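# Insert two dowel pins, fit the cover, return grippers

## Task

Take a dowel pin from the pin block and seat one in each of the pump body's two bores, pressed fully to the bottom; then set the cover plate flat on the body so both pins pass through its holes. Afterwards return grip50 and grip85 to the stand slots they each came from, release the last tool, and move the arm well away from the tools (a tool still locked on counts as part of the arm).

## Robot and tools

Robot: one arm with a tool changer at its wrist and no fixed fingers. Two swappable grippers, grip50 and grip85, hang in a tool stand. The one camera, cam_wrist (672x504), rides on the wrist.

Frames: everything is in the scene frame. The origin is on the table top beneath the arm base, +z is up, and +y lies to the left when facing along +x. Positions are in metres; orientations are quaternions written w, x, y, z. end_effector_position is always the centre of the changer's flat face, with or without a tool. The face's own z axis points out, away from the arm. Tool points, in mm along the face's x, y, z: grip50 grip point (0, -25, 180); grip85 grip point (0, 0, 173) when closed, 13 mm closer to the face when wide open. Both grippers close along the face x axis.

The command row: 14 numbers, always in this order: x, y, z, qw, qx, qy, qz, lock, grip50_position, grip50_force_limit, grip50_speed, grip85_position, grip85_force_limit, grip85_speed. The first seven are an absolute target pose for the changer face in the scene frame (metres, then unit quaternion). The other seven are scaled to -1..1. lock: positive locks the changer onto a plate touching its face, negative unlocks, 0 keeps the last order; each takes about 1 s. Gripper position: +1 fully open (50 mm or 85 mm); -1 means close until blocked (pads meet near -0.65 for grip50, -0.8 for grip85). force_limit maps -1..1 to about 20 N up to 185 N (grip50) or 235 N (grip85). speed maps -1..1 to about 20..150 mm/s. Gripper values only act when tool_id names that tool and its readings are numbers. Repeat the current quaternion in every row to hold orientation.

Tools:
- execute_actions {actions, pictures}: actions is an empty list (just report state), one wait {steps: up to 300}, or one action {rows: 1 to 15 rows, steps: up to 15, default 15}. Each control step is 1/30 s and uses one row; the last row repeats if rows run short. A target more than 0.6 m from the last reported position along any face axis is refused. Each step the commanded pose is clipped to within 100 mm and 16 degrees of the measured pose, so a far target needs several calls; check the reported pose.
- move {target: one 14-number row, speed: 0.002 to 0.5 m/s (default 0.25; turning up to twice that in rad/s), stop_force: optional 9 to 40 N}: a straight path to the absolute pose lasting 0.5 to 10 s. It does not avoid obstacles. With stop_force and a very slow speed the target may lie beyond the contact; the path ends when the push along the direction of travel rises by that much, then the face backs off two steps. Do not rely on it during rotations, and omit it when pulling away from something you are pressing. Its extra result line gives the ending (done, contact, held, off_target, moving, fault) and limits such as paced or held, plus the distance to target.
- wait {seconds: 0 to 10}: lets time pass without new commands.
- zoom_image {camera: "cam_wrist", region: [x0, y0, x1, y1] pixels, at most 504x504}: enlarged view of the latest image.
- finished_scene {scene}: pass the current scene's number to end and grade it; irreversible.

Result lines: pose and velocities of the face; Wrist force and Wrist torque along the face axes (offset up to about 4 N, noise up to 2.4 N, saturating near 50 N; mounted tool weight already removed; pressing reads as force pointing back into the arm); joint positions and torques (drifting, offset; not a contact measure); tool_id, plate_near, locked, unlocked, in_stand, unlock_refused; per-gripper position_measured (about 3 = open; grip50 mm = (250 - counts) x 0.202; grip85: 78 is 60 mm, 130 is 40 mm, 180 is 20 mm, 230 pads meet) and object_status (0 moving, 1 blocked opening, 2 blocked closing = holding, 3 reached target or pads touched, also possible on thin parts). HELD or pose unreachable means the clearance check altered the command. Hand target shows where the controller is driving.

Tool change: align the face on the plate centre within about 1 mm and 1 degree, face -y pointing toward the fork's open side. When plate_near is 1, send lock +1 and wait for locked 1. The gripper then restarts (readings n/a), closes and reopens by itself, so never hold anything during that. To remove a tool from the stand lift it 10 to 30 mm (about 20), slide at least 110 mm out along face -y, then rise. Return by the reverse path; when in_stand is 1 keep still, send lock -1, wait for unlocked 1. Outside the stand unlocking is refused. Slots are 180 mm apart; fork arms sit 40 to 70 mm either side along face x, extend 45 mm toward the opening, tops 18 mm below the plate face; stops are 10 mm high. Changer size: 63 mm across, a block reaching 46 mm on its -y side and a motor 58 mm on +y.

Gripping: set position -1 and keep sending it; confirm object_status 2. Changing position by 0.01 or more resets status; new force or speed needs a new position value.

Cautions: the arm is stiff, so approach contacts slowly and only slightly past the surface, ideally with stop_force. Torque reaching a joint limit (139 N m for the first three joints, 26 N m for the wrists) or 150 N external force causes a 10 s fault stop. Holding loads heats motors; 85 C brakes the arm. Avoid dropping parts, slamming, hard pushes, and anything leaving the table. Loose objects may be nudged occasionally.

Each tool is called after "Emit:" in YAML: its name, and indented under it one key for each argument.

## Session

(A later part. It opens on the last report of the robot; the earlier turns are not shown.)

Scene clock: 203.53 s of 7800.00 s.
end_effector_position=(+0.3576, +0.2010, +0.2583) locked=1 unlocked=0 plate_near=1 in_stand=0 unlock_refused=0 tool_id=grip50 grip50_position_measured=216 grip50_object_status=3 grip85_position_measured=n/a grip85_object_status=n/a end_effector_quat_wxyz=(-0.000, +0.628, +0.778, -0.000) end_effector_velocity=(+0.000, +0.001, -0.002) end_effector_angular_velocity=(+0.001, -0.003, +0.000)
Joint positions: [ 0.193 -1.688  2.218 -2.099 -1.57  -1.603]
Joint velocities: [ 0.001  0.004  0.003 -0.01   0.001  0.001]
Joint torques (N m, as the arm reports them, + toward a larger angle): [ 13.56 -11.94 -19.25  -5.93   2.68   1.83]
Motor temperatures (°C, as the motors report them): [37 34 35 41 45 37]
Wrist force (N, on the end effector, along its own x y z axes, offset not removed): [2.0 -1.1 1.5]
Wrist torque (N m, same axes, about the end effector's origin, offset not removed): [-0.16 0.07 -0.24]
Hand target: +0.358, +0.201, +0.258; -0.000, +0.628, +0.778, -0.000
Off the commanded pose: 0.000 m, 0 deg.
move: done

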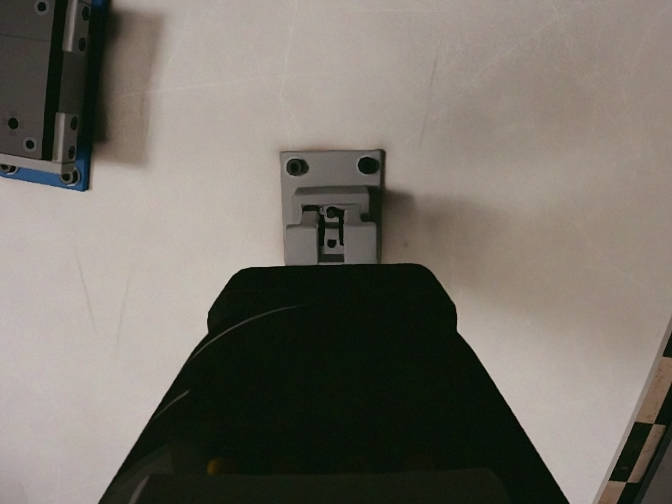

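Centered. Descend.

Emit:
move:
  target: [0.3577,0.2010,0.230,0,0.6279,0.7783,0,0,-0.425,-0.3,0,1,0,0]
  speed: 0.006
  stop_force: 10

Emit:
move:
  target: [0.3577,0.2010,0.230,0,0.6279,0.7783,0,0,-1,-0.3,-0.8,1,0,0]
  speed: 0.004

Scene clock: 210.17 s of 7800.00 s.
end_effector_position=(+0.3576, +0.2010, +0.2302) locked=1 unlocked=0 plate_near=1 in_stand=0 unlock_refused=0 tool_id=grip50 grip50_position_measured=216 grip50_object_status=3 grip85_position_measured=n/a grip85_object_status=n/a end_effector_quat_wxyz=(-0.000, +0.628, +0.778, -0.000) end_effector_velocity=(+0.001, +0.000, -0.000) end_effector_angular_velocity=(+0.000, -0.003, -0.000)
Joint positions: [ 0.193 -1.642  2.263 -2.191 -1.57  -1.603]
Joint velocities: [-0.     0.003 -0.001 -0.005 -0.     0.   ]
Joint torques (N m, as the arm reports them, + toward a larger angle): [ 14.51 -15.63 -18.25  -5.98   2.43   1.86]
Motor temperatures (°C, as the motors report them): [37 34 35 41 45 37]
Wrist force (N, on the end effector, along its own x y z axes, offset not removed): [3.8 -0.1 2.1]
Wrist torque (N m, same axes, about the end effector's origin, offset not removed): [-0.10 -0.12 -0.10]
Hand target: +0.358, +0.201, +0.230; -0.000, +0.628, +0.778, -0.000
Off the commanded pose: 0.000 m, 0 deg.
move: done

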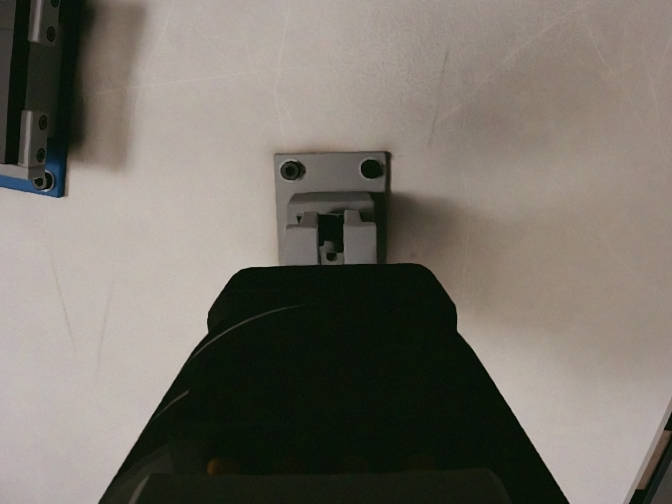

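Scene clock: 210.87 s of 7800.00 s.
end_effector_position=(+0.3577, +0.2010, +0.2300) locked=1 unlocked=0 plate_near=1 in_stand=0 unlock_refused=0 tool_id=grip50 grip50_position_measured=243 grip50_object_status=2 grip85_position_measured=n/a grip85_object_status=n/a end_effector_quat_wxyz=(+0.000, +0.628, +0.778, +0.000) end_effector_velocity=(+0.000, +0.000, +0.001) end_effector_angular_velocity=(-0.000, -0.003, +0.001)
Joint positions: [ 0.193 -1.642  2.263 -2.191 -1.57  -1.603]
Joint velocities: [ 0.001 -0.002 -0.001 -0.    -0.001 -0.   ]
Joint torques (N m, as the arm reports them, + toward a larger angle): [ 13.7  -11.62 -19.55  -6.28   2.48   1.89]
Motor temperatures (°C, as the motors report them): [37 34 35 41 45 37]
Wrist force (N, on the end effector, along its own x y z axes, offset not removed): [0.7 -4.2 -8.4]
Wrist torque (N m, same axes, about the end effector's origin, offset not removed): [0.42 -0.58 -0.11]
Hand target: +0.358, +0.201, +0.230; -0.000, +0.628, +0.778, -0.000
Off the commanded pose: 0.000 m, 0 deg.
move: done

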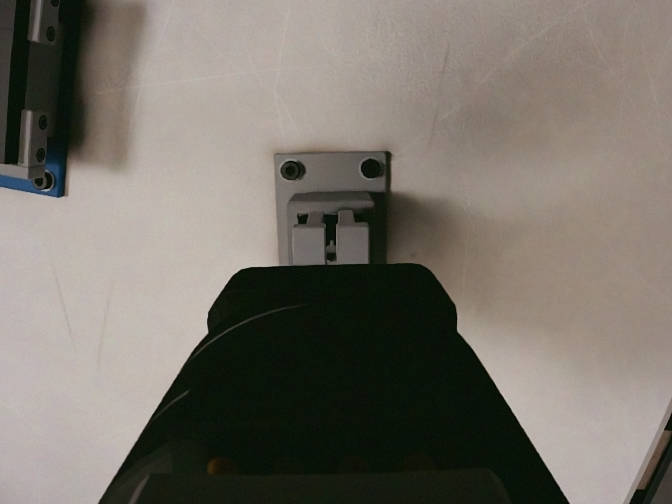

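Emit:
move:
  target: [0.3577,0.2010,0.29,0,0.6279,0.7783,0,0,-1,-0.3,-0.8,1,0,0]
  speed: 0.03

Emit:
move:
  target: [0.3279,-0.1886,0.30,0,-0.6191,0.7853,0,0,-1,-0.3,-0.8,1,0,0]
  speed: 0.25

Emit:
move:
  target: [0.3279,-0.1886,0.270,0,-0.6191,0.7853,0,0,-1,-0.3,-0.8,1,0,0]
  speed: 0.03

Emit:
zoom_image:
  camera: "cam_wrist"
  region: [280,140,380,240]

Scene clock: 222.13 s of 7800.00 s.
end_effector_position=(+0.3579, +0.2010, +0.2896) locked=1 unlocked=0 plate_near=1 in_stand=0 unlock_refused=0 tool_id=grip50 grip50_position_measured=243 grip50_object_status=2 grip85_position_measured=n/a grip85_object_status=n/a end_effector_quat_wxyz=(+0.000, +0.628, +0.778, +0.000) end_effector_velocity=(+0.000, +0.000, +0.003) end_effector_angular_velocity=(+0.000, -0.001, +0.001)
Joint positions: [ 0.193 -1.729  2.162 -2.003 -1.57  -1.603]
Joint velocities: [ 0.    -0.003 -0.005  0.007 -0.    -0.   ]
Joint torques (N m, as the arm reports them, + toward a larger angle): [-14.37 -33.81 -37.84  -2.31   2.16  -1.93]
Motor temperatures (°C, as the motors report them): [37 34 35 41 45 37]
Wrist force (N, on the end effector, along its own x y z axes, offset not removed): [3.5 -0.2 2.1]
Wrist torque (N m, same axes, about the end effector's origin, offset not removed): [-0.03 -0.24 -0.12]
Hand target: +0.358, +0.201, +0.290; +0.000, +0.628, +0.778, +0.000
Off the commanded pose: 0.000 m, 0 deg.
After step 90, 5.90 s passed at rest.
move: done

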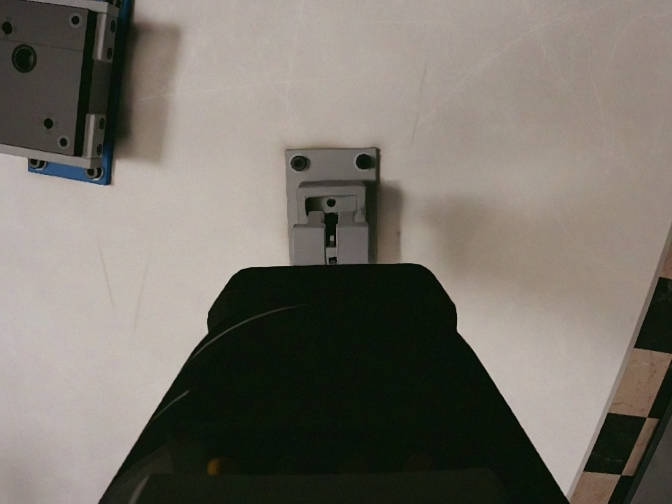

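Scene clock: 228.10 s of 7800.00 s.
end_effector_position=(+0.3284, -0.1881, +0.3000) locked=1 unlocked=0 plate_near=1 in_stand=0 unlock_refused=0 tool_id=grip50 grip50_position_measured=243 grip50_object_status=2 grip85_position_measured=n/a grip85_object_status=n/a end_effector_quat_wxyz=(+0.002, -0.618, +0.786, +0.000) end_effector_velocity=(-0.000, -0.002, -0.000) end_effector_angular_velocity=(+0.001, -0.000, +0.013)
Joint positions: [-0.869 -1.831  2.21  -1.948 -1.568 -5.356]
Joint velocities: [-0.004  0.003 -0.001 -0.001  0.001 -0.017]
Joint torques (N m, as the arm reports them, + toward a larger angle): [-12.96  -6.5  -38.4   -6.14   2.6   -1.71]
Motor temperatures (°C, as the motors report them): [37 34 35 42 45 37]
Wrist force (N, on the end effector, along its own x y z axes, offset not removed): [1.8 1.4 4.9]
Wrist torque (N m, same axes, about the end effector's origin, offset not removed): [-0.10 0.02 0.02]
Hand target: +0.328, -0.188, +0.300; +0.002, -0.619, +0.785, +0.000
Off the commanded pose: 0.001 m, 0 deg.
move: done

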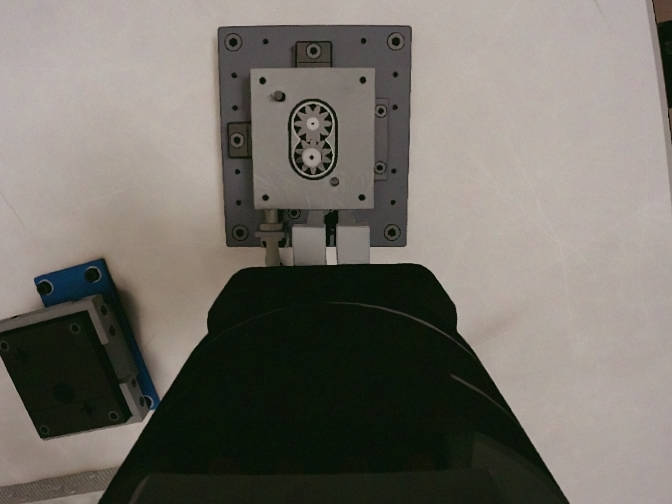

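Scene clock: 229.47 s of 7800.00 s.
end_effector_position=(+0.3278, -0.1885, +0.2703) locked=1 unlocked=0 plate_near=1 in_stand=0 unlock_refused=0 tool_id=grip50 grip50_position_measured=243 grip50_object_status=2 grip85_position_measured=n/a grip85_object_status=n/a end_effector_quat_wxyz=(+0.000, -0.619, +0.785, +0.000) end_effector_velocity=(-0.000, -0.000, -0.004) end_effector_angular_velocity=(+0.001, +0.002, -0.001)
Joint positions: [-0.869 -1.795  2.268 -2.043 -1.571 -5.358]
Joint velocities: [-0.001  0.005  0.006 -0.009 -0.001  0.   ]
Joint torques (N m, as the arm reports them, + toward a larger angle): [-13.71  -9.32 -21.07  -6.14  -2.25  -1.68]
Motor temperatures (°C, as the motors report them): [37 34 35 42 45 37]
Wrist force (N, on the end effector, along its own x y z axes, offset not removed): [2.7 -2.0 -0.7]
Wrist torque (N m, same axes, about the end effector's origin, offset not removed): [-0.13 -0.01 -0.24]
Hand target: +0.328, -0.189, +0.270; +0.000, -0.619, +0.785, +0.000
Off the commanded pose: 0.000 m, 0 deg.
move: done

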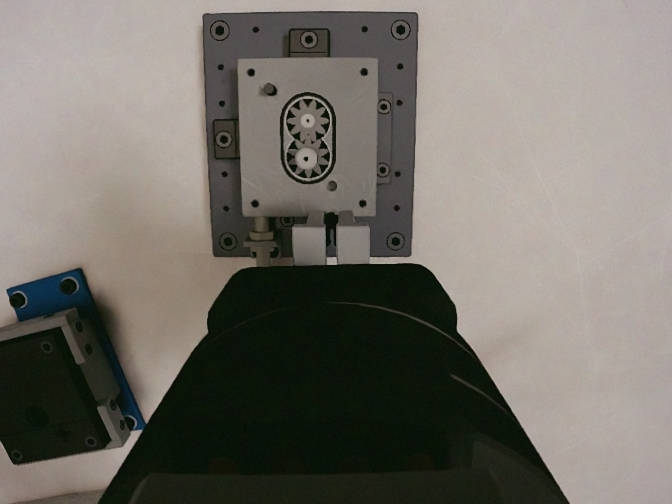

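Region (280, 140, 380, 240) of cam_wrist's 672x504 image, scaled by 5.040, with more detail than that image has.

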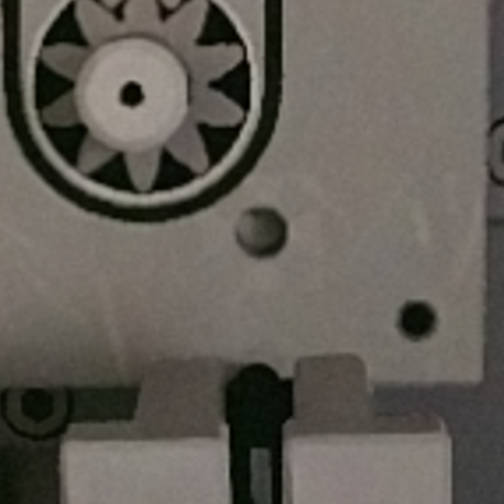

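Emit:
move:
  target: [0.3431,-0.1928,0.270,0,-0.6191,0.7853,0,0,-1,-0.3,-0.8,1,0,0]
  speed: 0.02

Emit:
move:
  target: [0.3431,-0.1928,0.250,0,-0.6191,0.7853,0,0,-1,-0.3,-0.8,1,0,0]
  speed: 0.002
  stop_force: 10

Scene clock: 233.67 s of 7800.00 s.
end_effector_position=(+0.3428, -0.1927, +0.2700) locked=1 unlocked=0 plate_near=1 in_stand=0 unlock_refused=0 tool_id=grip50 grip50_position_measured=243 grip50_object_status=2 grip85_position_measured=n/a grip85_object_status=n/a end_effector_quat_wxyz=(-0.000, -0.619, +0.785, +0.000) end_effector_velocity=(+0.002, -0.000, -0.000) end_effector_angular_velocity=(+0.001, +0.001, +0.000)
Joint positions: [-0.845 -1.751  2.236 -2.054 -1.572 -5.334]
Joint velocities: [ 0.004  0.006 -0.004 -0.001 -0.     0.004]
Joint torques (N m, as the arm reports them, + toward a larger angle): [ 13.89  -8.65 -37.92  -6.03  -2.34   1.86]
Motor temperatures (°C, as the motors report them): [37 34 35 42 45 37]
Wrist force (N, on the end effector, along its own x y z axes, offset not removed): [-0.5 -2.5 5.1]
Wrist torque (N m, same axes, about the end effector's origin, offset not removed): [-0.20 0.15 -0.12]
Hand target: +0.343, -0.193, +0.270; -0.000, -0.619, +0.785, +0.000
Off the commanded pose: 0.000 m, 0 deg.
After step 90, 0.07 s passed at rest.
move: done

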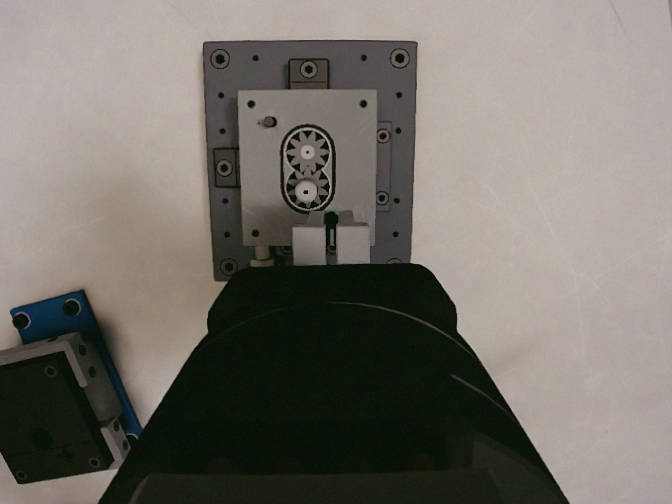

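Scene clock: 237.93 s of 7800.00 s.
end_effector_position=(+0.3429, -0.1927, +0.2622) locked=1 unlocked=0 plate_near=1 in_stand=0 unlock_refused=0 tool_id=grip50 grip50_position_measured=243 grip50_object_status=2 grip85_position_measured=n/a grip85_object_status=n/a end_effector_quat_wxyz=(-0.000, -0.619, +0.785, -0.000) end_effector_velocity=(+0.000, -0.000, +0.000) end_effector_angular_velocity=(+0.001, +0.000, +0.000)
Joint positions: [-0.845 -1.74   2.25  -2.08  -1.572 -5.334]
Joint velocities: [-0.     0.    -0.001  0.001  0.    -0.   ]
Joint torques (N m, as the arm reports them, + toward a larger angle): [ 13.56 -17.08 -31.03  -1.2    2.49   1.77]
Motor temperatures (°C, as the motors report them): [37 34 35 42 45 37]
Wrist force (N, on the end effector, along its own x y z axes, offset not removed): [-3.2 1.2 -15.8]
Wrist torque (N m, same axes, about the end effector's origin, offset not removed): [-0.24 0.05 -0.18]
Hand target: +0.343, -0.193, +0.262; -0.000, -0.619, +0.785, -0.000
Off the commanded pose: 0.012 m, 0 deg.
move: contact

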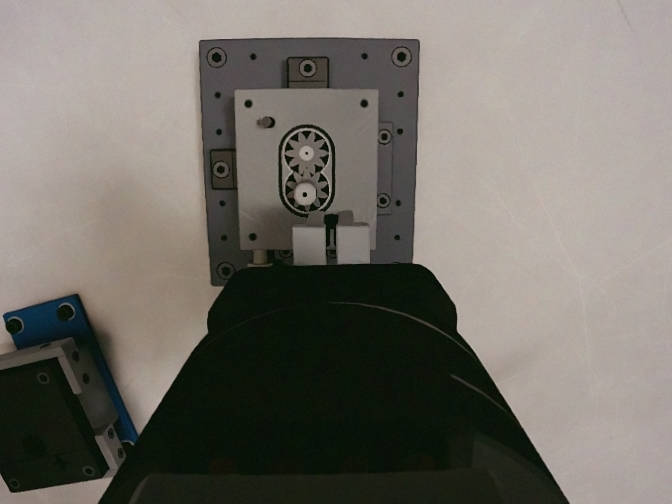

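Emit:
move:
  target: [0.3426,-0.1922,0.2628,0,-0.6191,0.7853,0,0,-1,-0.3,-0.8,1,0,0]
  speed: 0.002

Emit:
move:
  target: [0.3426,-0.1922,0.250,0,-0.6191,0.7853,0,0,-1,-0.3,-0.8,1,0,0]
  speed: 0.002
  stop_force: 12

Scene clock: 243.17 s of 7800.00 s.
end_effector_position=(+0.3426, -0.1922, +0.2628) locked=1 unlocked=0 plate_near=1 in_stand=0 unlock_refused=0 tool_id=grip50 grip50_position_measured=243 grip50_object_status=2 grip85_position_measured=n/a grip85_object_status=n/a end_effector_quat_wxyz=(-0.000, -0.619, +0.785, -0.000) end_effector_velocity=(-0.000, +0.001, -0.000) end_effector_angular_velocity=(+0.002, +0.001, +0.001)
Joint positions: [-0.845 -1.742  2.25  -2.077 -1.572 -5.334]
Joint velocities: [ 0.    -0.001  0.001  0.002  0.    -0.   ]
Joint torques (N m, as the arm reports them, + toward a larger angle): [ 14.17 -32.52 -19.53  -2.12   0.9    1.75]
Motor temperatures (°C, as the motors report them): [37 34 35 42 45 37]
Wrist force (N, on the end effector, along its own x y z axes, offset not removed): [0.7 -0.5 2.2]
Wrist torque (N m, same axes, about the end effector's origin, offset not removed): [0.01 0.29 -0.13]
Hand target: +0.343, -0.192, +0.263; -0.000, -0.619, +0.785, -0.000
Off the commanded pose: 0.000 m, 0 deg.
After step 90, 1.53 s passed at rest.
move: done

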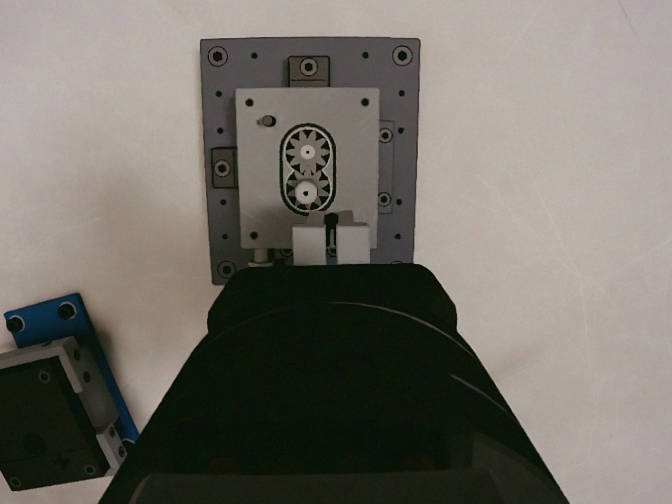

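Scene clock: 244.67 s of 7800.00 s.
end_effector_position=(+0.3426, -0.1922, +0.2605) locked=1 unlocked=0 plate_near=1 in_stand=0 unlock_refused=0 tool_id=grip50 grip50_position_measured=243 grip50_object_status=2 grip85_position_measured=n/a grip85_object_status=n/a end_effector_quat_wxyz=(-0.000, -0.619, +0.785, -0.000) end_effector_velocity=(+0.000, +0.000, +0.000) end_effector_angular_velocity=(+0.002, +0.002, +0.002)
Joint positions: [-0.845 -1.739  2.254 -2.085 -1.572 -5.334]
Joint velocities: [ 0.001  0.    -0.002  0.004 -0.001 -0.001]
Joint torques (N m, as the arm reports them, + toward a larger angle): [ 11.14 -17.52 -32.24  -1.23   1.33   1.09]
Motor temperatures (°C, as the motors report them): [37 34 35 42 45 37]
Wrist force (N, on the end effector, along its own x y z axes, offset not removed): [3.2 3.1 -13.5]
Wrist torque (N m, same axes, about the end effector's origin, offset not removed): [-0.34 0.25 -0.09]
Hand target: +0.343, -0.192, +0.261; -0.000, -0.619, +0.785, -0.000
Off the commanded pose: 0.010 m, 0 deg.
move: contact

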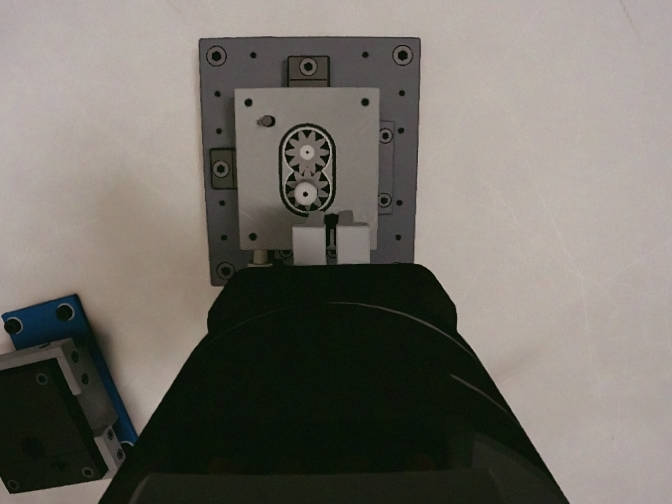

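Emit:
move:
  target: [0.3422,-0.1922,0.2607,0,-0.6191,0.7853,0,0,-1,-0.3,-0.8,1,0,0]
  speed: 0.002

Emit:
move:
  target: [0.3422,-0.1922,0.250,0,-0.6191,0.7853,0,0,-1,-0.3,-0.8,1,0,0]
  speed: 0.002
  stop_force: 15

Scene clock: 247.13 s of 7800.00 s.
end_effector_position=(+0.3422, -0.1922, +0.2607) locked=1 unlocked=0 plate_near=1 in_stand=0 unlock_refused=0 tool_id=grip50 grip50_position_measured=243 grip50_object_status=2 grip85_position_measured=n/a grip85_object_status=n/a end_effector_quat_wxyz=(-0.000, -0.619, +0.785, -0.000) end_effector_velocity=(+0.000, -0.001, +0.001) end_effector_angular_velocity=(-0.001, -0.001, -0.000)
Joint positions: [-0.845 -1.74   2.254 -2.084 -1.572 -5.334]
Joint velocities: [-0.001 -0.001 -0.001 -0.    -0.    -0.   ]
Joint torques (N m, as the arm reports them, + toward a larger angle): [-13.51 -31.25 -19.61  -1.68   2.3   -1.72]
Motor temperatures (°C, as the motors report them): [37 34 35 42 45 37]
Wrist force (N, on the end effector, along its own x y z axes, offset not removed): [1.8 0.5 3.1]
Wrist torque (N m, same axes, about the end effector's origin, offset not removed): [0.29 0.28 -0.07]
Hand target: +0.342, -0.192, +0.261; +0.000, -0.619, +0.785, -0.000
Off the commanded pose: 0.000 m, 0 deg.
move: done

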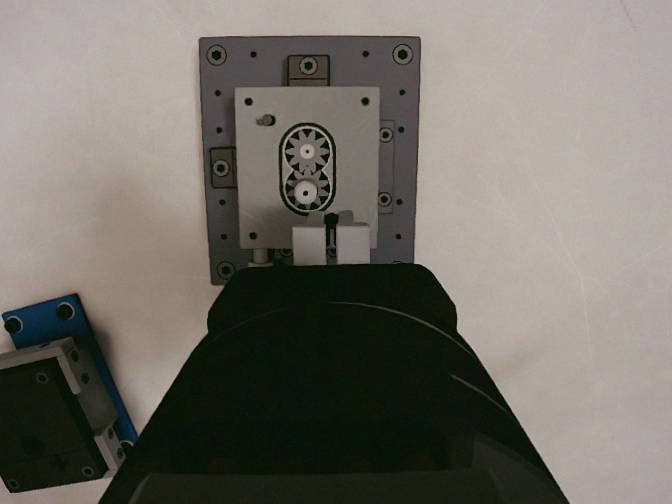

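Scene clock: 250.00 s of 7800.00 s.
end_effector_position=(+0.3422, -0.1922, +0.2557) locked=1 unlocked=0 plate_near=1 in_stand=0 unlock_refused=0 tool_id=grip50 grip50_position_measured=243 grip50_object_status=2 grip85_position_measured=n/a grip85_object_status=n/a end_effector_quat_wxyz=(-0.000, -0.619, +0.785, -0.000) end_effector_velocity=(-0.001, -0.000, -0.000) end_effector_angular_velocity=(+0.002, +0.003, -0.001)
Joint positions: [-0.845 -1.732  2.263 -2.1   -1.572 -5.334]
Joint velocities: [-0.001 -0.     0.     0.003 -0.001 -0.   ]
Joint torques (N m, as the arm reports them, + toward a larger angle): [-13.32 -12.55 -27.6   -0.06   2.68  -1.59]
Motor temperatures (°C, as the motors report them): [37 34 35 42 45 37]
Wrist force (N, on the end effector, along its own x y z axes, offset not removed): [1.3 2.5 -23.1]
Wrist torque (N m, same axes, about the end effector's origin, offset not removed): [0.15 0.26 0.02]
Hand target: +0.342, -0.192, +0.256; -0.000, -0.619, +0.785, -0.000
Off the commanded pose: 0.006 m, 0 deg.
move: contact

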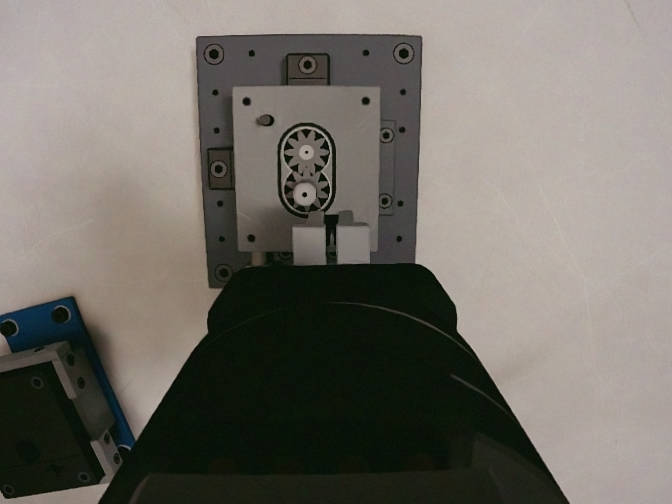

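Emit:
move:
  target: [0.3422,-0.1922,0.2559,0,-0.6191,0.7853,0,0,-0.4,-0.3,0,1,0,0]
  speed: 0.002

Emit:
move:
  target: [0.3422,-0.1922,0.280,0,-0.6191,0.7853,0,0,-0.4,-0.3,0,1,0,0]
  speed: 0.02

Emit:
move:
  target: [0.3413,-0.1961,0.280,0,-0.6191,0.7853,0,0,-1,-0.3,0,1,0,0]
  speed: 0.01

Emit:
move:
  target: [0.3413,-0.1961,0.250,0,-0.6191,0.7853,0,0,-1,-0.3,0,1,0,0]
  speed: 0.003
  stop_force: 25

Scene clock: 256.17 s of 7800.00 s.
end_effector_position=(+0.3422, -0.1922, +0.2559) locked=1 unlocked=0 plate_near=1 in_stand=0 unlock_refused=0 tool_id=grip50 grip50_position_measured=212 grip50_object_status=3 grip85_position_measured=n/a grip85_object_status=n/a end_effector_quat_wxyz=(-0.000, -0.619, +0.785, +0.000) end_effector_velocity=(+0.001, -0.001, +0.001) end_effector_angular_velocity=(-0.003, -0.003, -0.000)
Joint positions: [-0.845 -1.733  2.262 -2.099 -1.572 -5.334]
Joint velocities: [-0.    -0.001 -0.002 -0.001  0.     0.   ]
Joint torques (N m, as the arm reports them, + toward a larger angle): [-12.85 -29.7  -36.77  -2.1    1.92   0.17]
Motor temperatures (°C, as the motors report them): [37 34 35 42 45 37]
Wrist force (N, on the end effector, along its own x y z axes, offset not removed): [0.4 -3.1 1.7]
Wrist torque (N m, same axes, about the end effector's origin, offset not removed): [-0.19 0.07 -0.09]
Hand target: +0.342, -0.192, +0.256; +0.000, -0.619, +0.785, -0.000
Off the commanded pose: 0.000 m, 0 deg.
After step 90, 2.47 s passed at rest.
move: done

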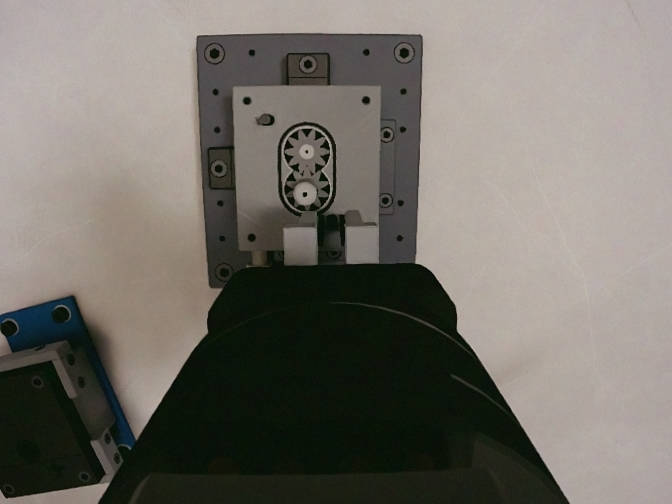

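Scene clock: 257.70 s of 7800.00 s.
end_effector_position=(+0.3422, -0.1923, +0.2797) locked=1 unlocked=0 plate_near=1 in_stand=0 unlock_refused=0 tool_id=grip50 grip50_position_measured=212 grip50_object_status=3 grip85_position_measured=n/a grip85_object_status=n/a end_effector_quat_wxyz=(-0.000, -0.619, +0.785, -0.000) end_effector_velocity=(+0.000, -0.000, +0.002) end_effector_angular_velocity=(+0.001, +0.001, -0.000)
Joint positions: [-0.845 -1.766  2.22  -2.023 -1.572 -5.334]
Joint velocities: [-0.    -0.001 -0.004  0.007  0.    -0.   ]
Joint torques (N m, as the arm reports them, + toward a larger angle): [ 10.8  -32.82 -37.72  -2.17   2.67   1.48]
Motor temperatures (°C, as the motors report them): [37 34 35 42 45 37]
Wrist force (N, on the end effector, along its own x y z axes, offset not removed): [2.7 -0.4 0.0]
Wrist torque (N m, same axes, about the end effector's origin, offset not removed): [-0.12 -0.07 -0.03]
Hand target: +0.342, -0.192, +0.280; +0.000, -0.619, +0.785, -0.000
Off the commanded pose: 0.000 m, 0 deg.
move: done

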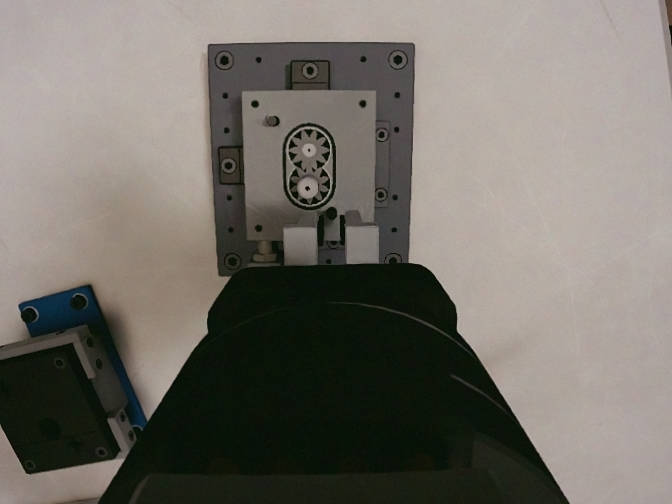

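Scene clock: 258.40 s of 7800.00 s.
end_effector_position=(+0.3414, -0.1958, +0.2800) locked=1 unlocked=0 plate_near=1 in_stand=0 unlock_refused=0 tool_id=grip50 grip50_position_measured=254 grip50_object_status=3 grip85_position_measured=n/a grip85_object_status=n/a end_effector_quat_wxyz=(+0.000, -0.619, +0.785, -0.000) end_effector_velocity=(-0.000, -0.002, +0.001) end_effector_angular_velocity=(-0.002, -0.003, -0.000)
Joint positions: [-0.854 -1.764  2.217 -2.023 -1.571 -5.342]
Joint velocities: [-0.005  0.    -0.002 -0.001  0.001 -0.005]
Joint torques (N m, as the arm reports them, + toward a larger angle): [-13.17 -10.6  -37.8   -5.93   2.42  -1.81]
Motor temperatures (°C, as the motors report them): [37 34 35 42 45 37]
Wrist force (N, on the end effector, along its own x y z axes, offset not removed): [3.1 -1.4 3.0]
Wrist torque (N m, same axes, about the end effector's origin, offset not removed): [-0.28 -0.07 -0.15]
Hand target: +0.341, -0.196, +0.280; +0.000, -0.619, +0.785, -0.000
Off the commanded pose: 0.000 m, 0 deg.
move: done

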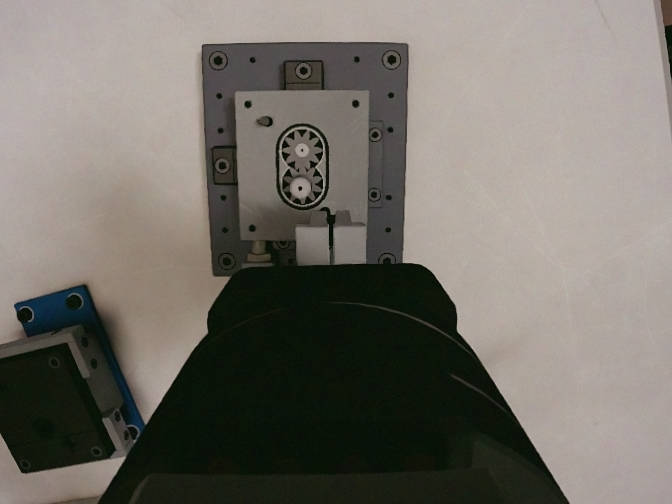

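Scene clock: 265.27 s of 7800.00 s.
end_effector_position=(+0.3413, -0.1960, +0.2606) locked=1 unlocked=0 plate_near=1 in_stand=0 unlock_refused=0 tool_id=grip50 grip50_position_measured=254 grip50_object_status=3 grip85_position_measured=n/a grip85_object_status=n/a end_effector_quat_wxyz=(+0.000, -0.619, +0.785, -0.000) end_effector_velocity=(-0.000, +0.000, -0.001) end_effector_angular_velocity=(+0.004, +0.004, +0.000)
Joint positions: [-0.854 -1.737  2.252 -2.085 -1.571 -5.343]
Joint velocities: [ 0.     0.002 -0.001  0.005 -0.001 -0.   ]
Joint torques (N m, as the arm reports them, + toward a larger angle): [-14.19  -8.86 -19.67   0.93  -2.51  -1.1 ]
Motor temperatures (°C, as the motors report them): [37 34 35 42 45 37]
Wrist force (N, on the end effector, along its own x y z axes, offset not removed): [-2.6 5.4 -48.7]
Wrist torque (N m, same axes, about the end effector's origin, offset not removed): [-0.12 -0.84 -0.20]
Hand target: +0.341, -0.196, +0.261; +0.000, -0.619, +0.785, -0.000
Off the commanded pose: 0.011 m, 0 deg.
move: contact

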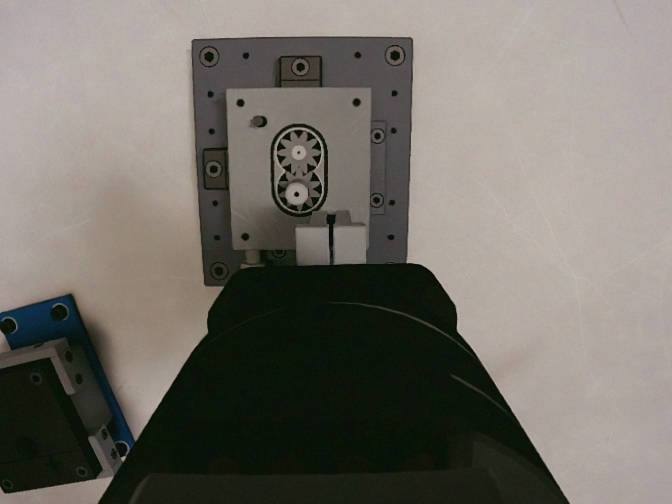

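Emit:
move:
  target: [0.3413,-0.1960,0.32,0,-0.6191,0.7853,0,0,1,-0.3,0,1,0,0]
  speed: 0.05

Emit:
move:
  target: [0.4784,-0.094,0.32,0,0.7420,0.6704,0,0,1,-0.3,0,1,0,0]
  speed: 0.2

Emit:
move:
  target: [0.6028,-0.1066,0.32,0,0.7420,0.6704,0,0,1,-0.3,0,1,0,0]
  speed: 0.08

Emit:
move:
  target: [0.6028,-0.1066,0.297,0,0.7420,0.6704,0,0,1,-0.3,0,1,0,0]
  speed: 0.005
  stop_force: 10

Scene clock: 271.03 s of 7800.00 s.
end_effector_position=(+0.3414, -0.1961, +0.3197) locked=1 unlocked=0 plate_near=1 in_stand=0 unlock_refused=0 tool_id=grip50 grip50_position_measured=3 grip50_object_status=3 grip85_position_measured=n/a grip85_object_status=n/a end_effector_quat_wxyz=(-0.000, -0.619, +0.785, -0.000) end_effector_velocity=(-0.000, -0.000, +0.003) end_effector_angular_velocity=(-0.002, -0.001, -0.000)
Joint positions: [-0.854 -1.807  2.14  -1.903 -1.572 -5.343]
Joint velocities: [-0.001 -0.004 -0.006  0.008 -0.    -0.001]
Joint torques (N m, as the arm reports them, + toward a larger angle): [  5.43 -29.81 -39.19  -1.88   2.44   0.25]
Motor temperatures (°C, as the motors report them): [37 34 35 42 45 37]
Wrist force (N, on the end effector, along its own x y z axes, offset not removed): [4.2 -2.6 3.6]
Wrist torque (N m, same axes, about the end effector's origin, offset not removed): [-0.34 -0.02 -0.13]
Hand target: +0.341, -0.196, +0.320; -0.000, -0.619, +0.785, -0.000
Off the commanded pose: 0.000 m, 0 deg.
After step 90, 1.13 s passed at rest.
move: done

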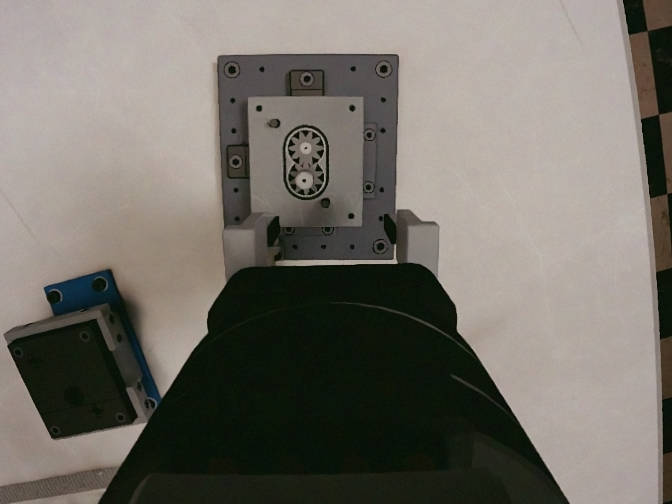

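Scene clock: 279.07 s of 7800.00 s.
end_effector_position=(+0.4781, -0.0941, +0.3199) locked=1 unlocked=0 plate_near=1 in_stand=0 unlock_refused=0 tool_id=grip50 grip50_position_measured=3 grip50_object_status=3 grip85_position_measured=n/a grip85_object_status=n/a end_effector_quat_wxyz=(-0.000, +0.741, +0.671, -0.001) end_effector_velocity=(+0.000, +0.001, -0.001) end_effector_angular_velocity=(+0.001, +0.003, -0.015)
Joint positions: [-0.459 -1.563  1.927 -1.933 -1.572 -1.942]
Joint velocities: [ 0.001  0.002 -0.001  0.002 -0.     0.016]
Joint torques (N m, as the arm reports them, + toward a larger angle): [ 13.57 -21.14 -37.6   -1.96  -2.16   1.79]
Motor temperatures (°C, as the motors report them): [37 34 35 42 45 37]
Wrist force (N, on the end effector, along its own x y z axes, offset not removed): [2.6 -0.2 -1.4]
Wrist torque (N m, same axes, about the end effector's origin, offset not removed): [-0.10 -0.09 -0.14]
Hand target: +0.478, -0.094, +0.320; -0.000, +0.742, +0.670, -0.001
Off the commanded pose: 0.000 m, 0 deg.
move: done

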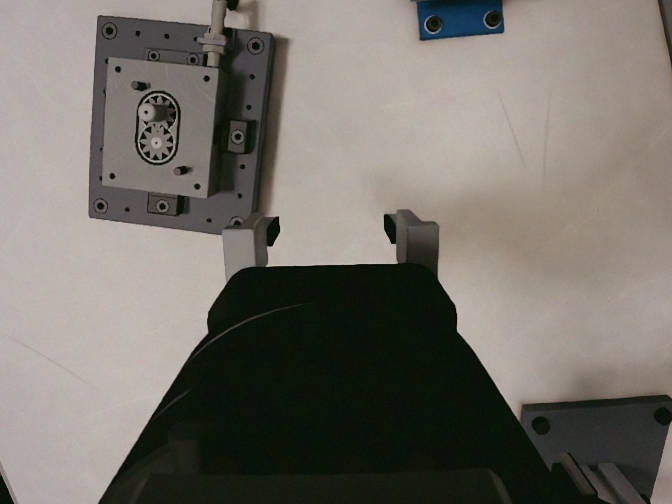

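Scene clock: 281.13 s of 7800.00 s.
end_effector_position=(+0.6025, -0.1066, +0.3198) locked=1 unlocked=0 plate_near=1 in_stand=0 unlock_refused=0 tool_id=grip50 grip50_position_measured=3 grip50_object_status=3 grip85_position_measured=n/a grip85_object_status=n/a end_effector_quat_wxyz=(+0.000, +0.742, +0.670, -0.000) end_effector_velocity=(+0.002, +0.000, -0.002) end_effector_angular_velocity=(+0.001, +0.004, +0.000)
Joint positions: [-0.382 -1.272  1.586 -1.884 -1.571 -1.864]
Joint velocities: [ 0.002  0.007 -0.007  0.004 -0.001  0.001]
Joint torques (N m, as the arm reports them, + toward a larger angle): [ 12.9  -36.21 -40.21  -2.07   0.52   2.07]
Motor temperatures (°C, as the motors report them): [37 34 35 42 45 37]
Wrist force (N, on the end effector, along its own x y z axes, offset not removed): [2.3 -0.1 2.9]
Wrist torque (N m, same axes, about the end effector's origin, offset not removed): [-0.02 -0.03 -0.07]
Hand target: +0.603, -0.107, +0.320; +0.000, +0.742, +0.670, -0.000
Off the commanded pose: 0.000 m, 0 deg.
move: done

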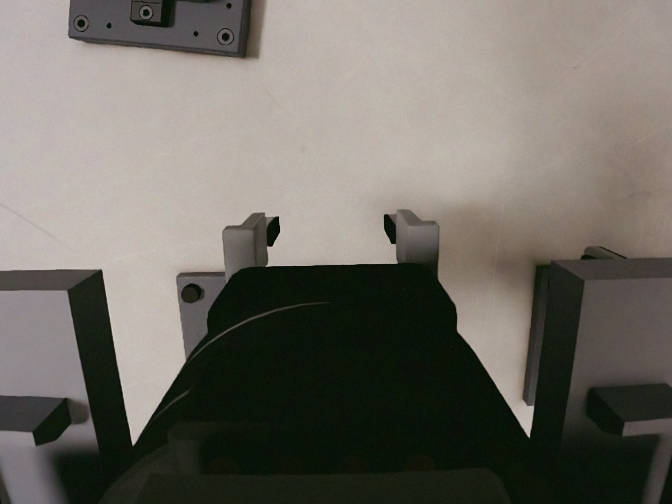

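Scene clock: 285.67 s of 7800.00 s.
end_effector_position=(+0.6027, -0.1066, +0.2991) locked=1 unlocked=0 plate_near=1 in_stand=1 unlock_refused=0 tool_id=grip50 grip50_position_measured=3 grip50_object_status=3 grip85_position_measured=n/a grip85_object_status=n/a end_effector_quat_wxyz=(+0.000, +0.742, +0.670, +0.000) end_effector_velocity=(-0.000, +0.000, -0.000) end_effector_angular_velocity=(+0.002, +0.006, +0.001)
Joint positions: [-0.382 -1.256  1.62  -1.934 -1.571 -1.864]
Joint velocities: [ 0.001  0.001 -0.002  0.007 -0.001 -0.   ]
Joint torques (N m, as the arm reports them, + toward a larger angle): [ -3.46 -29.67 -25.16  -0.7    0.2    1.87]
Motor temperatures (°C, as the motors report them): [37 34 35 42 45 37]
Wrist force (N, on the end effector, along its own x y z axes, offset not removed): [-1.8 -4.1 -33.1]
Wrist torque (N m, same axes, about the end effector's origin, offset not removed): [0.71 2.06 -0.46]
Hand target: +0.603, -0.107, +0.299; +0.000, +0.742, +0.670, +0.000
Off the commanded pose: 0.002 m, 0 deg.
move: contact

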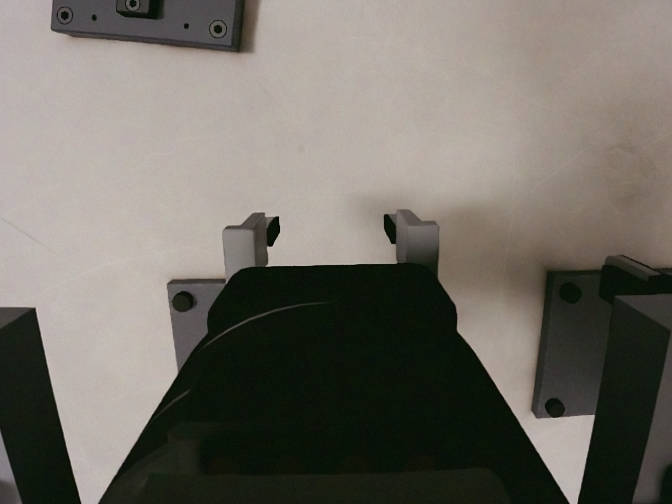

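Emit:
execute_actions:
  actions:
    - {"rows":[[0.6027,-0.1066,0.2994,0,0.7420,0.6704,0,-1,1,0,0,1,0,0]],"steps":15}
  pictures: false

Emit:
execute_actions:
  actions:
    - {"steps":25}
  pictures: false

Scene clock: 287.77 s of 7800.00 s.
end_effector_position=(+0.6027, -0.1066, +0.2994) locked=0 unlocked=0 plate_near=1 in_stand=1 unlock_refused=0 tool_id=none grip50_position_measured=n/a grip50_object_status=n/a grip85_position_measured=n/a grip85_object_status=n/a end_effector_quat_wxyz=(-0.000, +0.742, +0.670, -0.000) end_effector_velocity=(+0.000, -0.000, -0.001) end_effector_angular_velocity=(+0.000, +0.002, -0.000)
Joint positions: [-0.382 -1.256  1.62  -1.933 -1.571 -1.864]
Joint velocities: [-0.     0.002 -0.    -0.    -0.001 -0.   ]
Joint torques (N m, as the arm reports them, + toward a larger angle): [-10.5  -48.65 -31.96  -1.01  -1.39  -1.75]
Motor temperatures (°C, as the motors report them): [37 34 35 42 45 37]
Wrist force (N, on the end effector, along its own x y z axes, offset not removed): [-0.1 2.0 1.3]
Wrist torque (N m, same axes, about the end effector's origin, offset not removed): [0.20 0.09 -0.21]
Hand target: +0.603, -0.107, +0.299; +0.000, +0.742, +0.670, +0.000
Off the commanded pose: 0.000 m, 0 deg.
Steps of this call (steps 1 to 48: nothing new was sent; steps 49 to 63: all 15 steps of this action). Readings (end_effector_position | what the end effector reports):
49: (+0.6027, -0.1066, +0.2994) | locked=1 unlocked=0 plate_near=1 in_stand=1 unlock_refused=0 tool_id=grip50 grip50_position_measured=3 grip50_object_status=3 grip85_position_measured=n/a grip85_object_status=n/a
50: (+0.6027, -0.1066, +0.2994) | locked=1 unlocked=0 plate_near=1 in_stand=1 unlock_refused=0 tool_id=grip50 grip50_position_measured=3 grip50_object_status=3 grip85_position_measured=n/a grip85_object_status=n/a
52: (+0.6027, -0.1066, +0.2994) | locked=1 unlocked=0 plate_near=1 in_stand=1 unlock_refused=0 tool_id=grip50 grip50_position_measured=3 grip50_object_status=3 grip85_position_measured=n/a grip85_object_status=n/a
56: (+0.6027, -0.1066, +0.2994) | locked=0 unlocked=0 plate_near=1 in_stand=1 unlock_refused=0 tool_id=none grip50_position_measured=n/a grip50_object_status=n/a grip85_position_measured=n/a grip85_object_status=n/a
63: the state above

Scene clock: 288.60 s of 7800.00 s.
end_effector_position=(+0.6027, -0.1066, +0.2994) locked=0 unlocked=1 plate_near=1 in_stand=1 unlock_refused=0 tool_id=none grip50_position_measured=n/a grip50_object_status=n/a grip85_position_measured=n/a grip85_object_status=n/a end_effector_quat_wxyz=(+0.000, +0.742, +0.670, -0.000) end_effector_velocity=(-0.000, -0.000, +0.001) end_effector_angular_velocity=(-0.001, -0.002, -0.000)
Joint positions: [-0.382 -1.256  1.62  -1.933 -1.571 -1.864]
Joint velocities: [ 0.    -0.001 -0.    -0.    -0.     0.   ]
Joint torques (N m, as the arm reports them, + toward a larger angle): [-13.3  -49.67 -32.07  -0.63   0.79  -1.81]
Motor temperatures (°C, as the motors report them): [37 34 35 42 45 37]
Wrist force (N, on the end effector, along its own x y z axes, offset not removed): [-0.2 -2.0 2.9]
Wrist torque (N m, same axes, about the end effector's origin, offset not removed): [-0.25 0.07 -0.01]
Hand target: +0.603, -0.107, +0.299; +0.000, +0.742, +0.670, +0.000
Off the commanded pose: 0.000 m, 0 deg.
Steps of this call (steps 1 to 25: nothing new was sent). Readings (end_effector_position | what the end effector reports):
1: (+0.6027, -0.1066, +0.2994) | locked=0 unlocked=0 plate_near=1 in_stand=1 unlock_refused=0 tool_id=none grip50_position_measured=n/a grip50_object_status=n/a grip85_position_measured=n/a grip85_object_status=n/a
2: (+0.6027, -0.1066, +0.2994) | locked=0 unlocked=0 plate_near=1 in_stand=1 unlock_refused=0 tool_id=none grip50_position_measured=n/a grip50_object_status=n/a grip85_position_measured=n/a grip85_object_status=n/a
4: (+0.6027, -0.1066, +0.2994) | locked=0 unlocked=0 plate_near=1 in_stand=1 unlock_refused=0 tool_id=none grip50_position_measured=n/a grip50_object_status=n/a grip85_position_measured=n/a grip85_object_status=n/a
8: (+0.6027, -0.1066, +0.2994) | locked=0 unlocked=0 plate_near=1 in_stand=1 unlock_refused=0 tool_id=none grip50_position_measured=n/a grip50_object_status=n/a grip85_position_measured=n/a grip85_object_status=n/a
25: the state above


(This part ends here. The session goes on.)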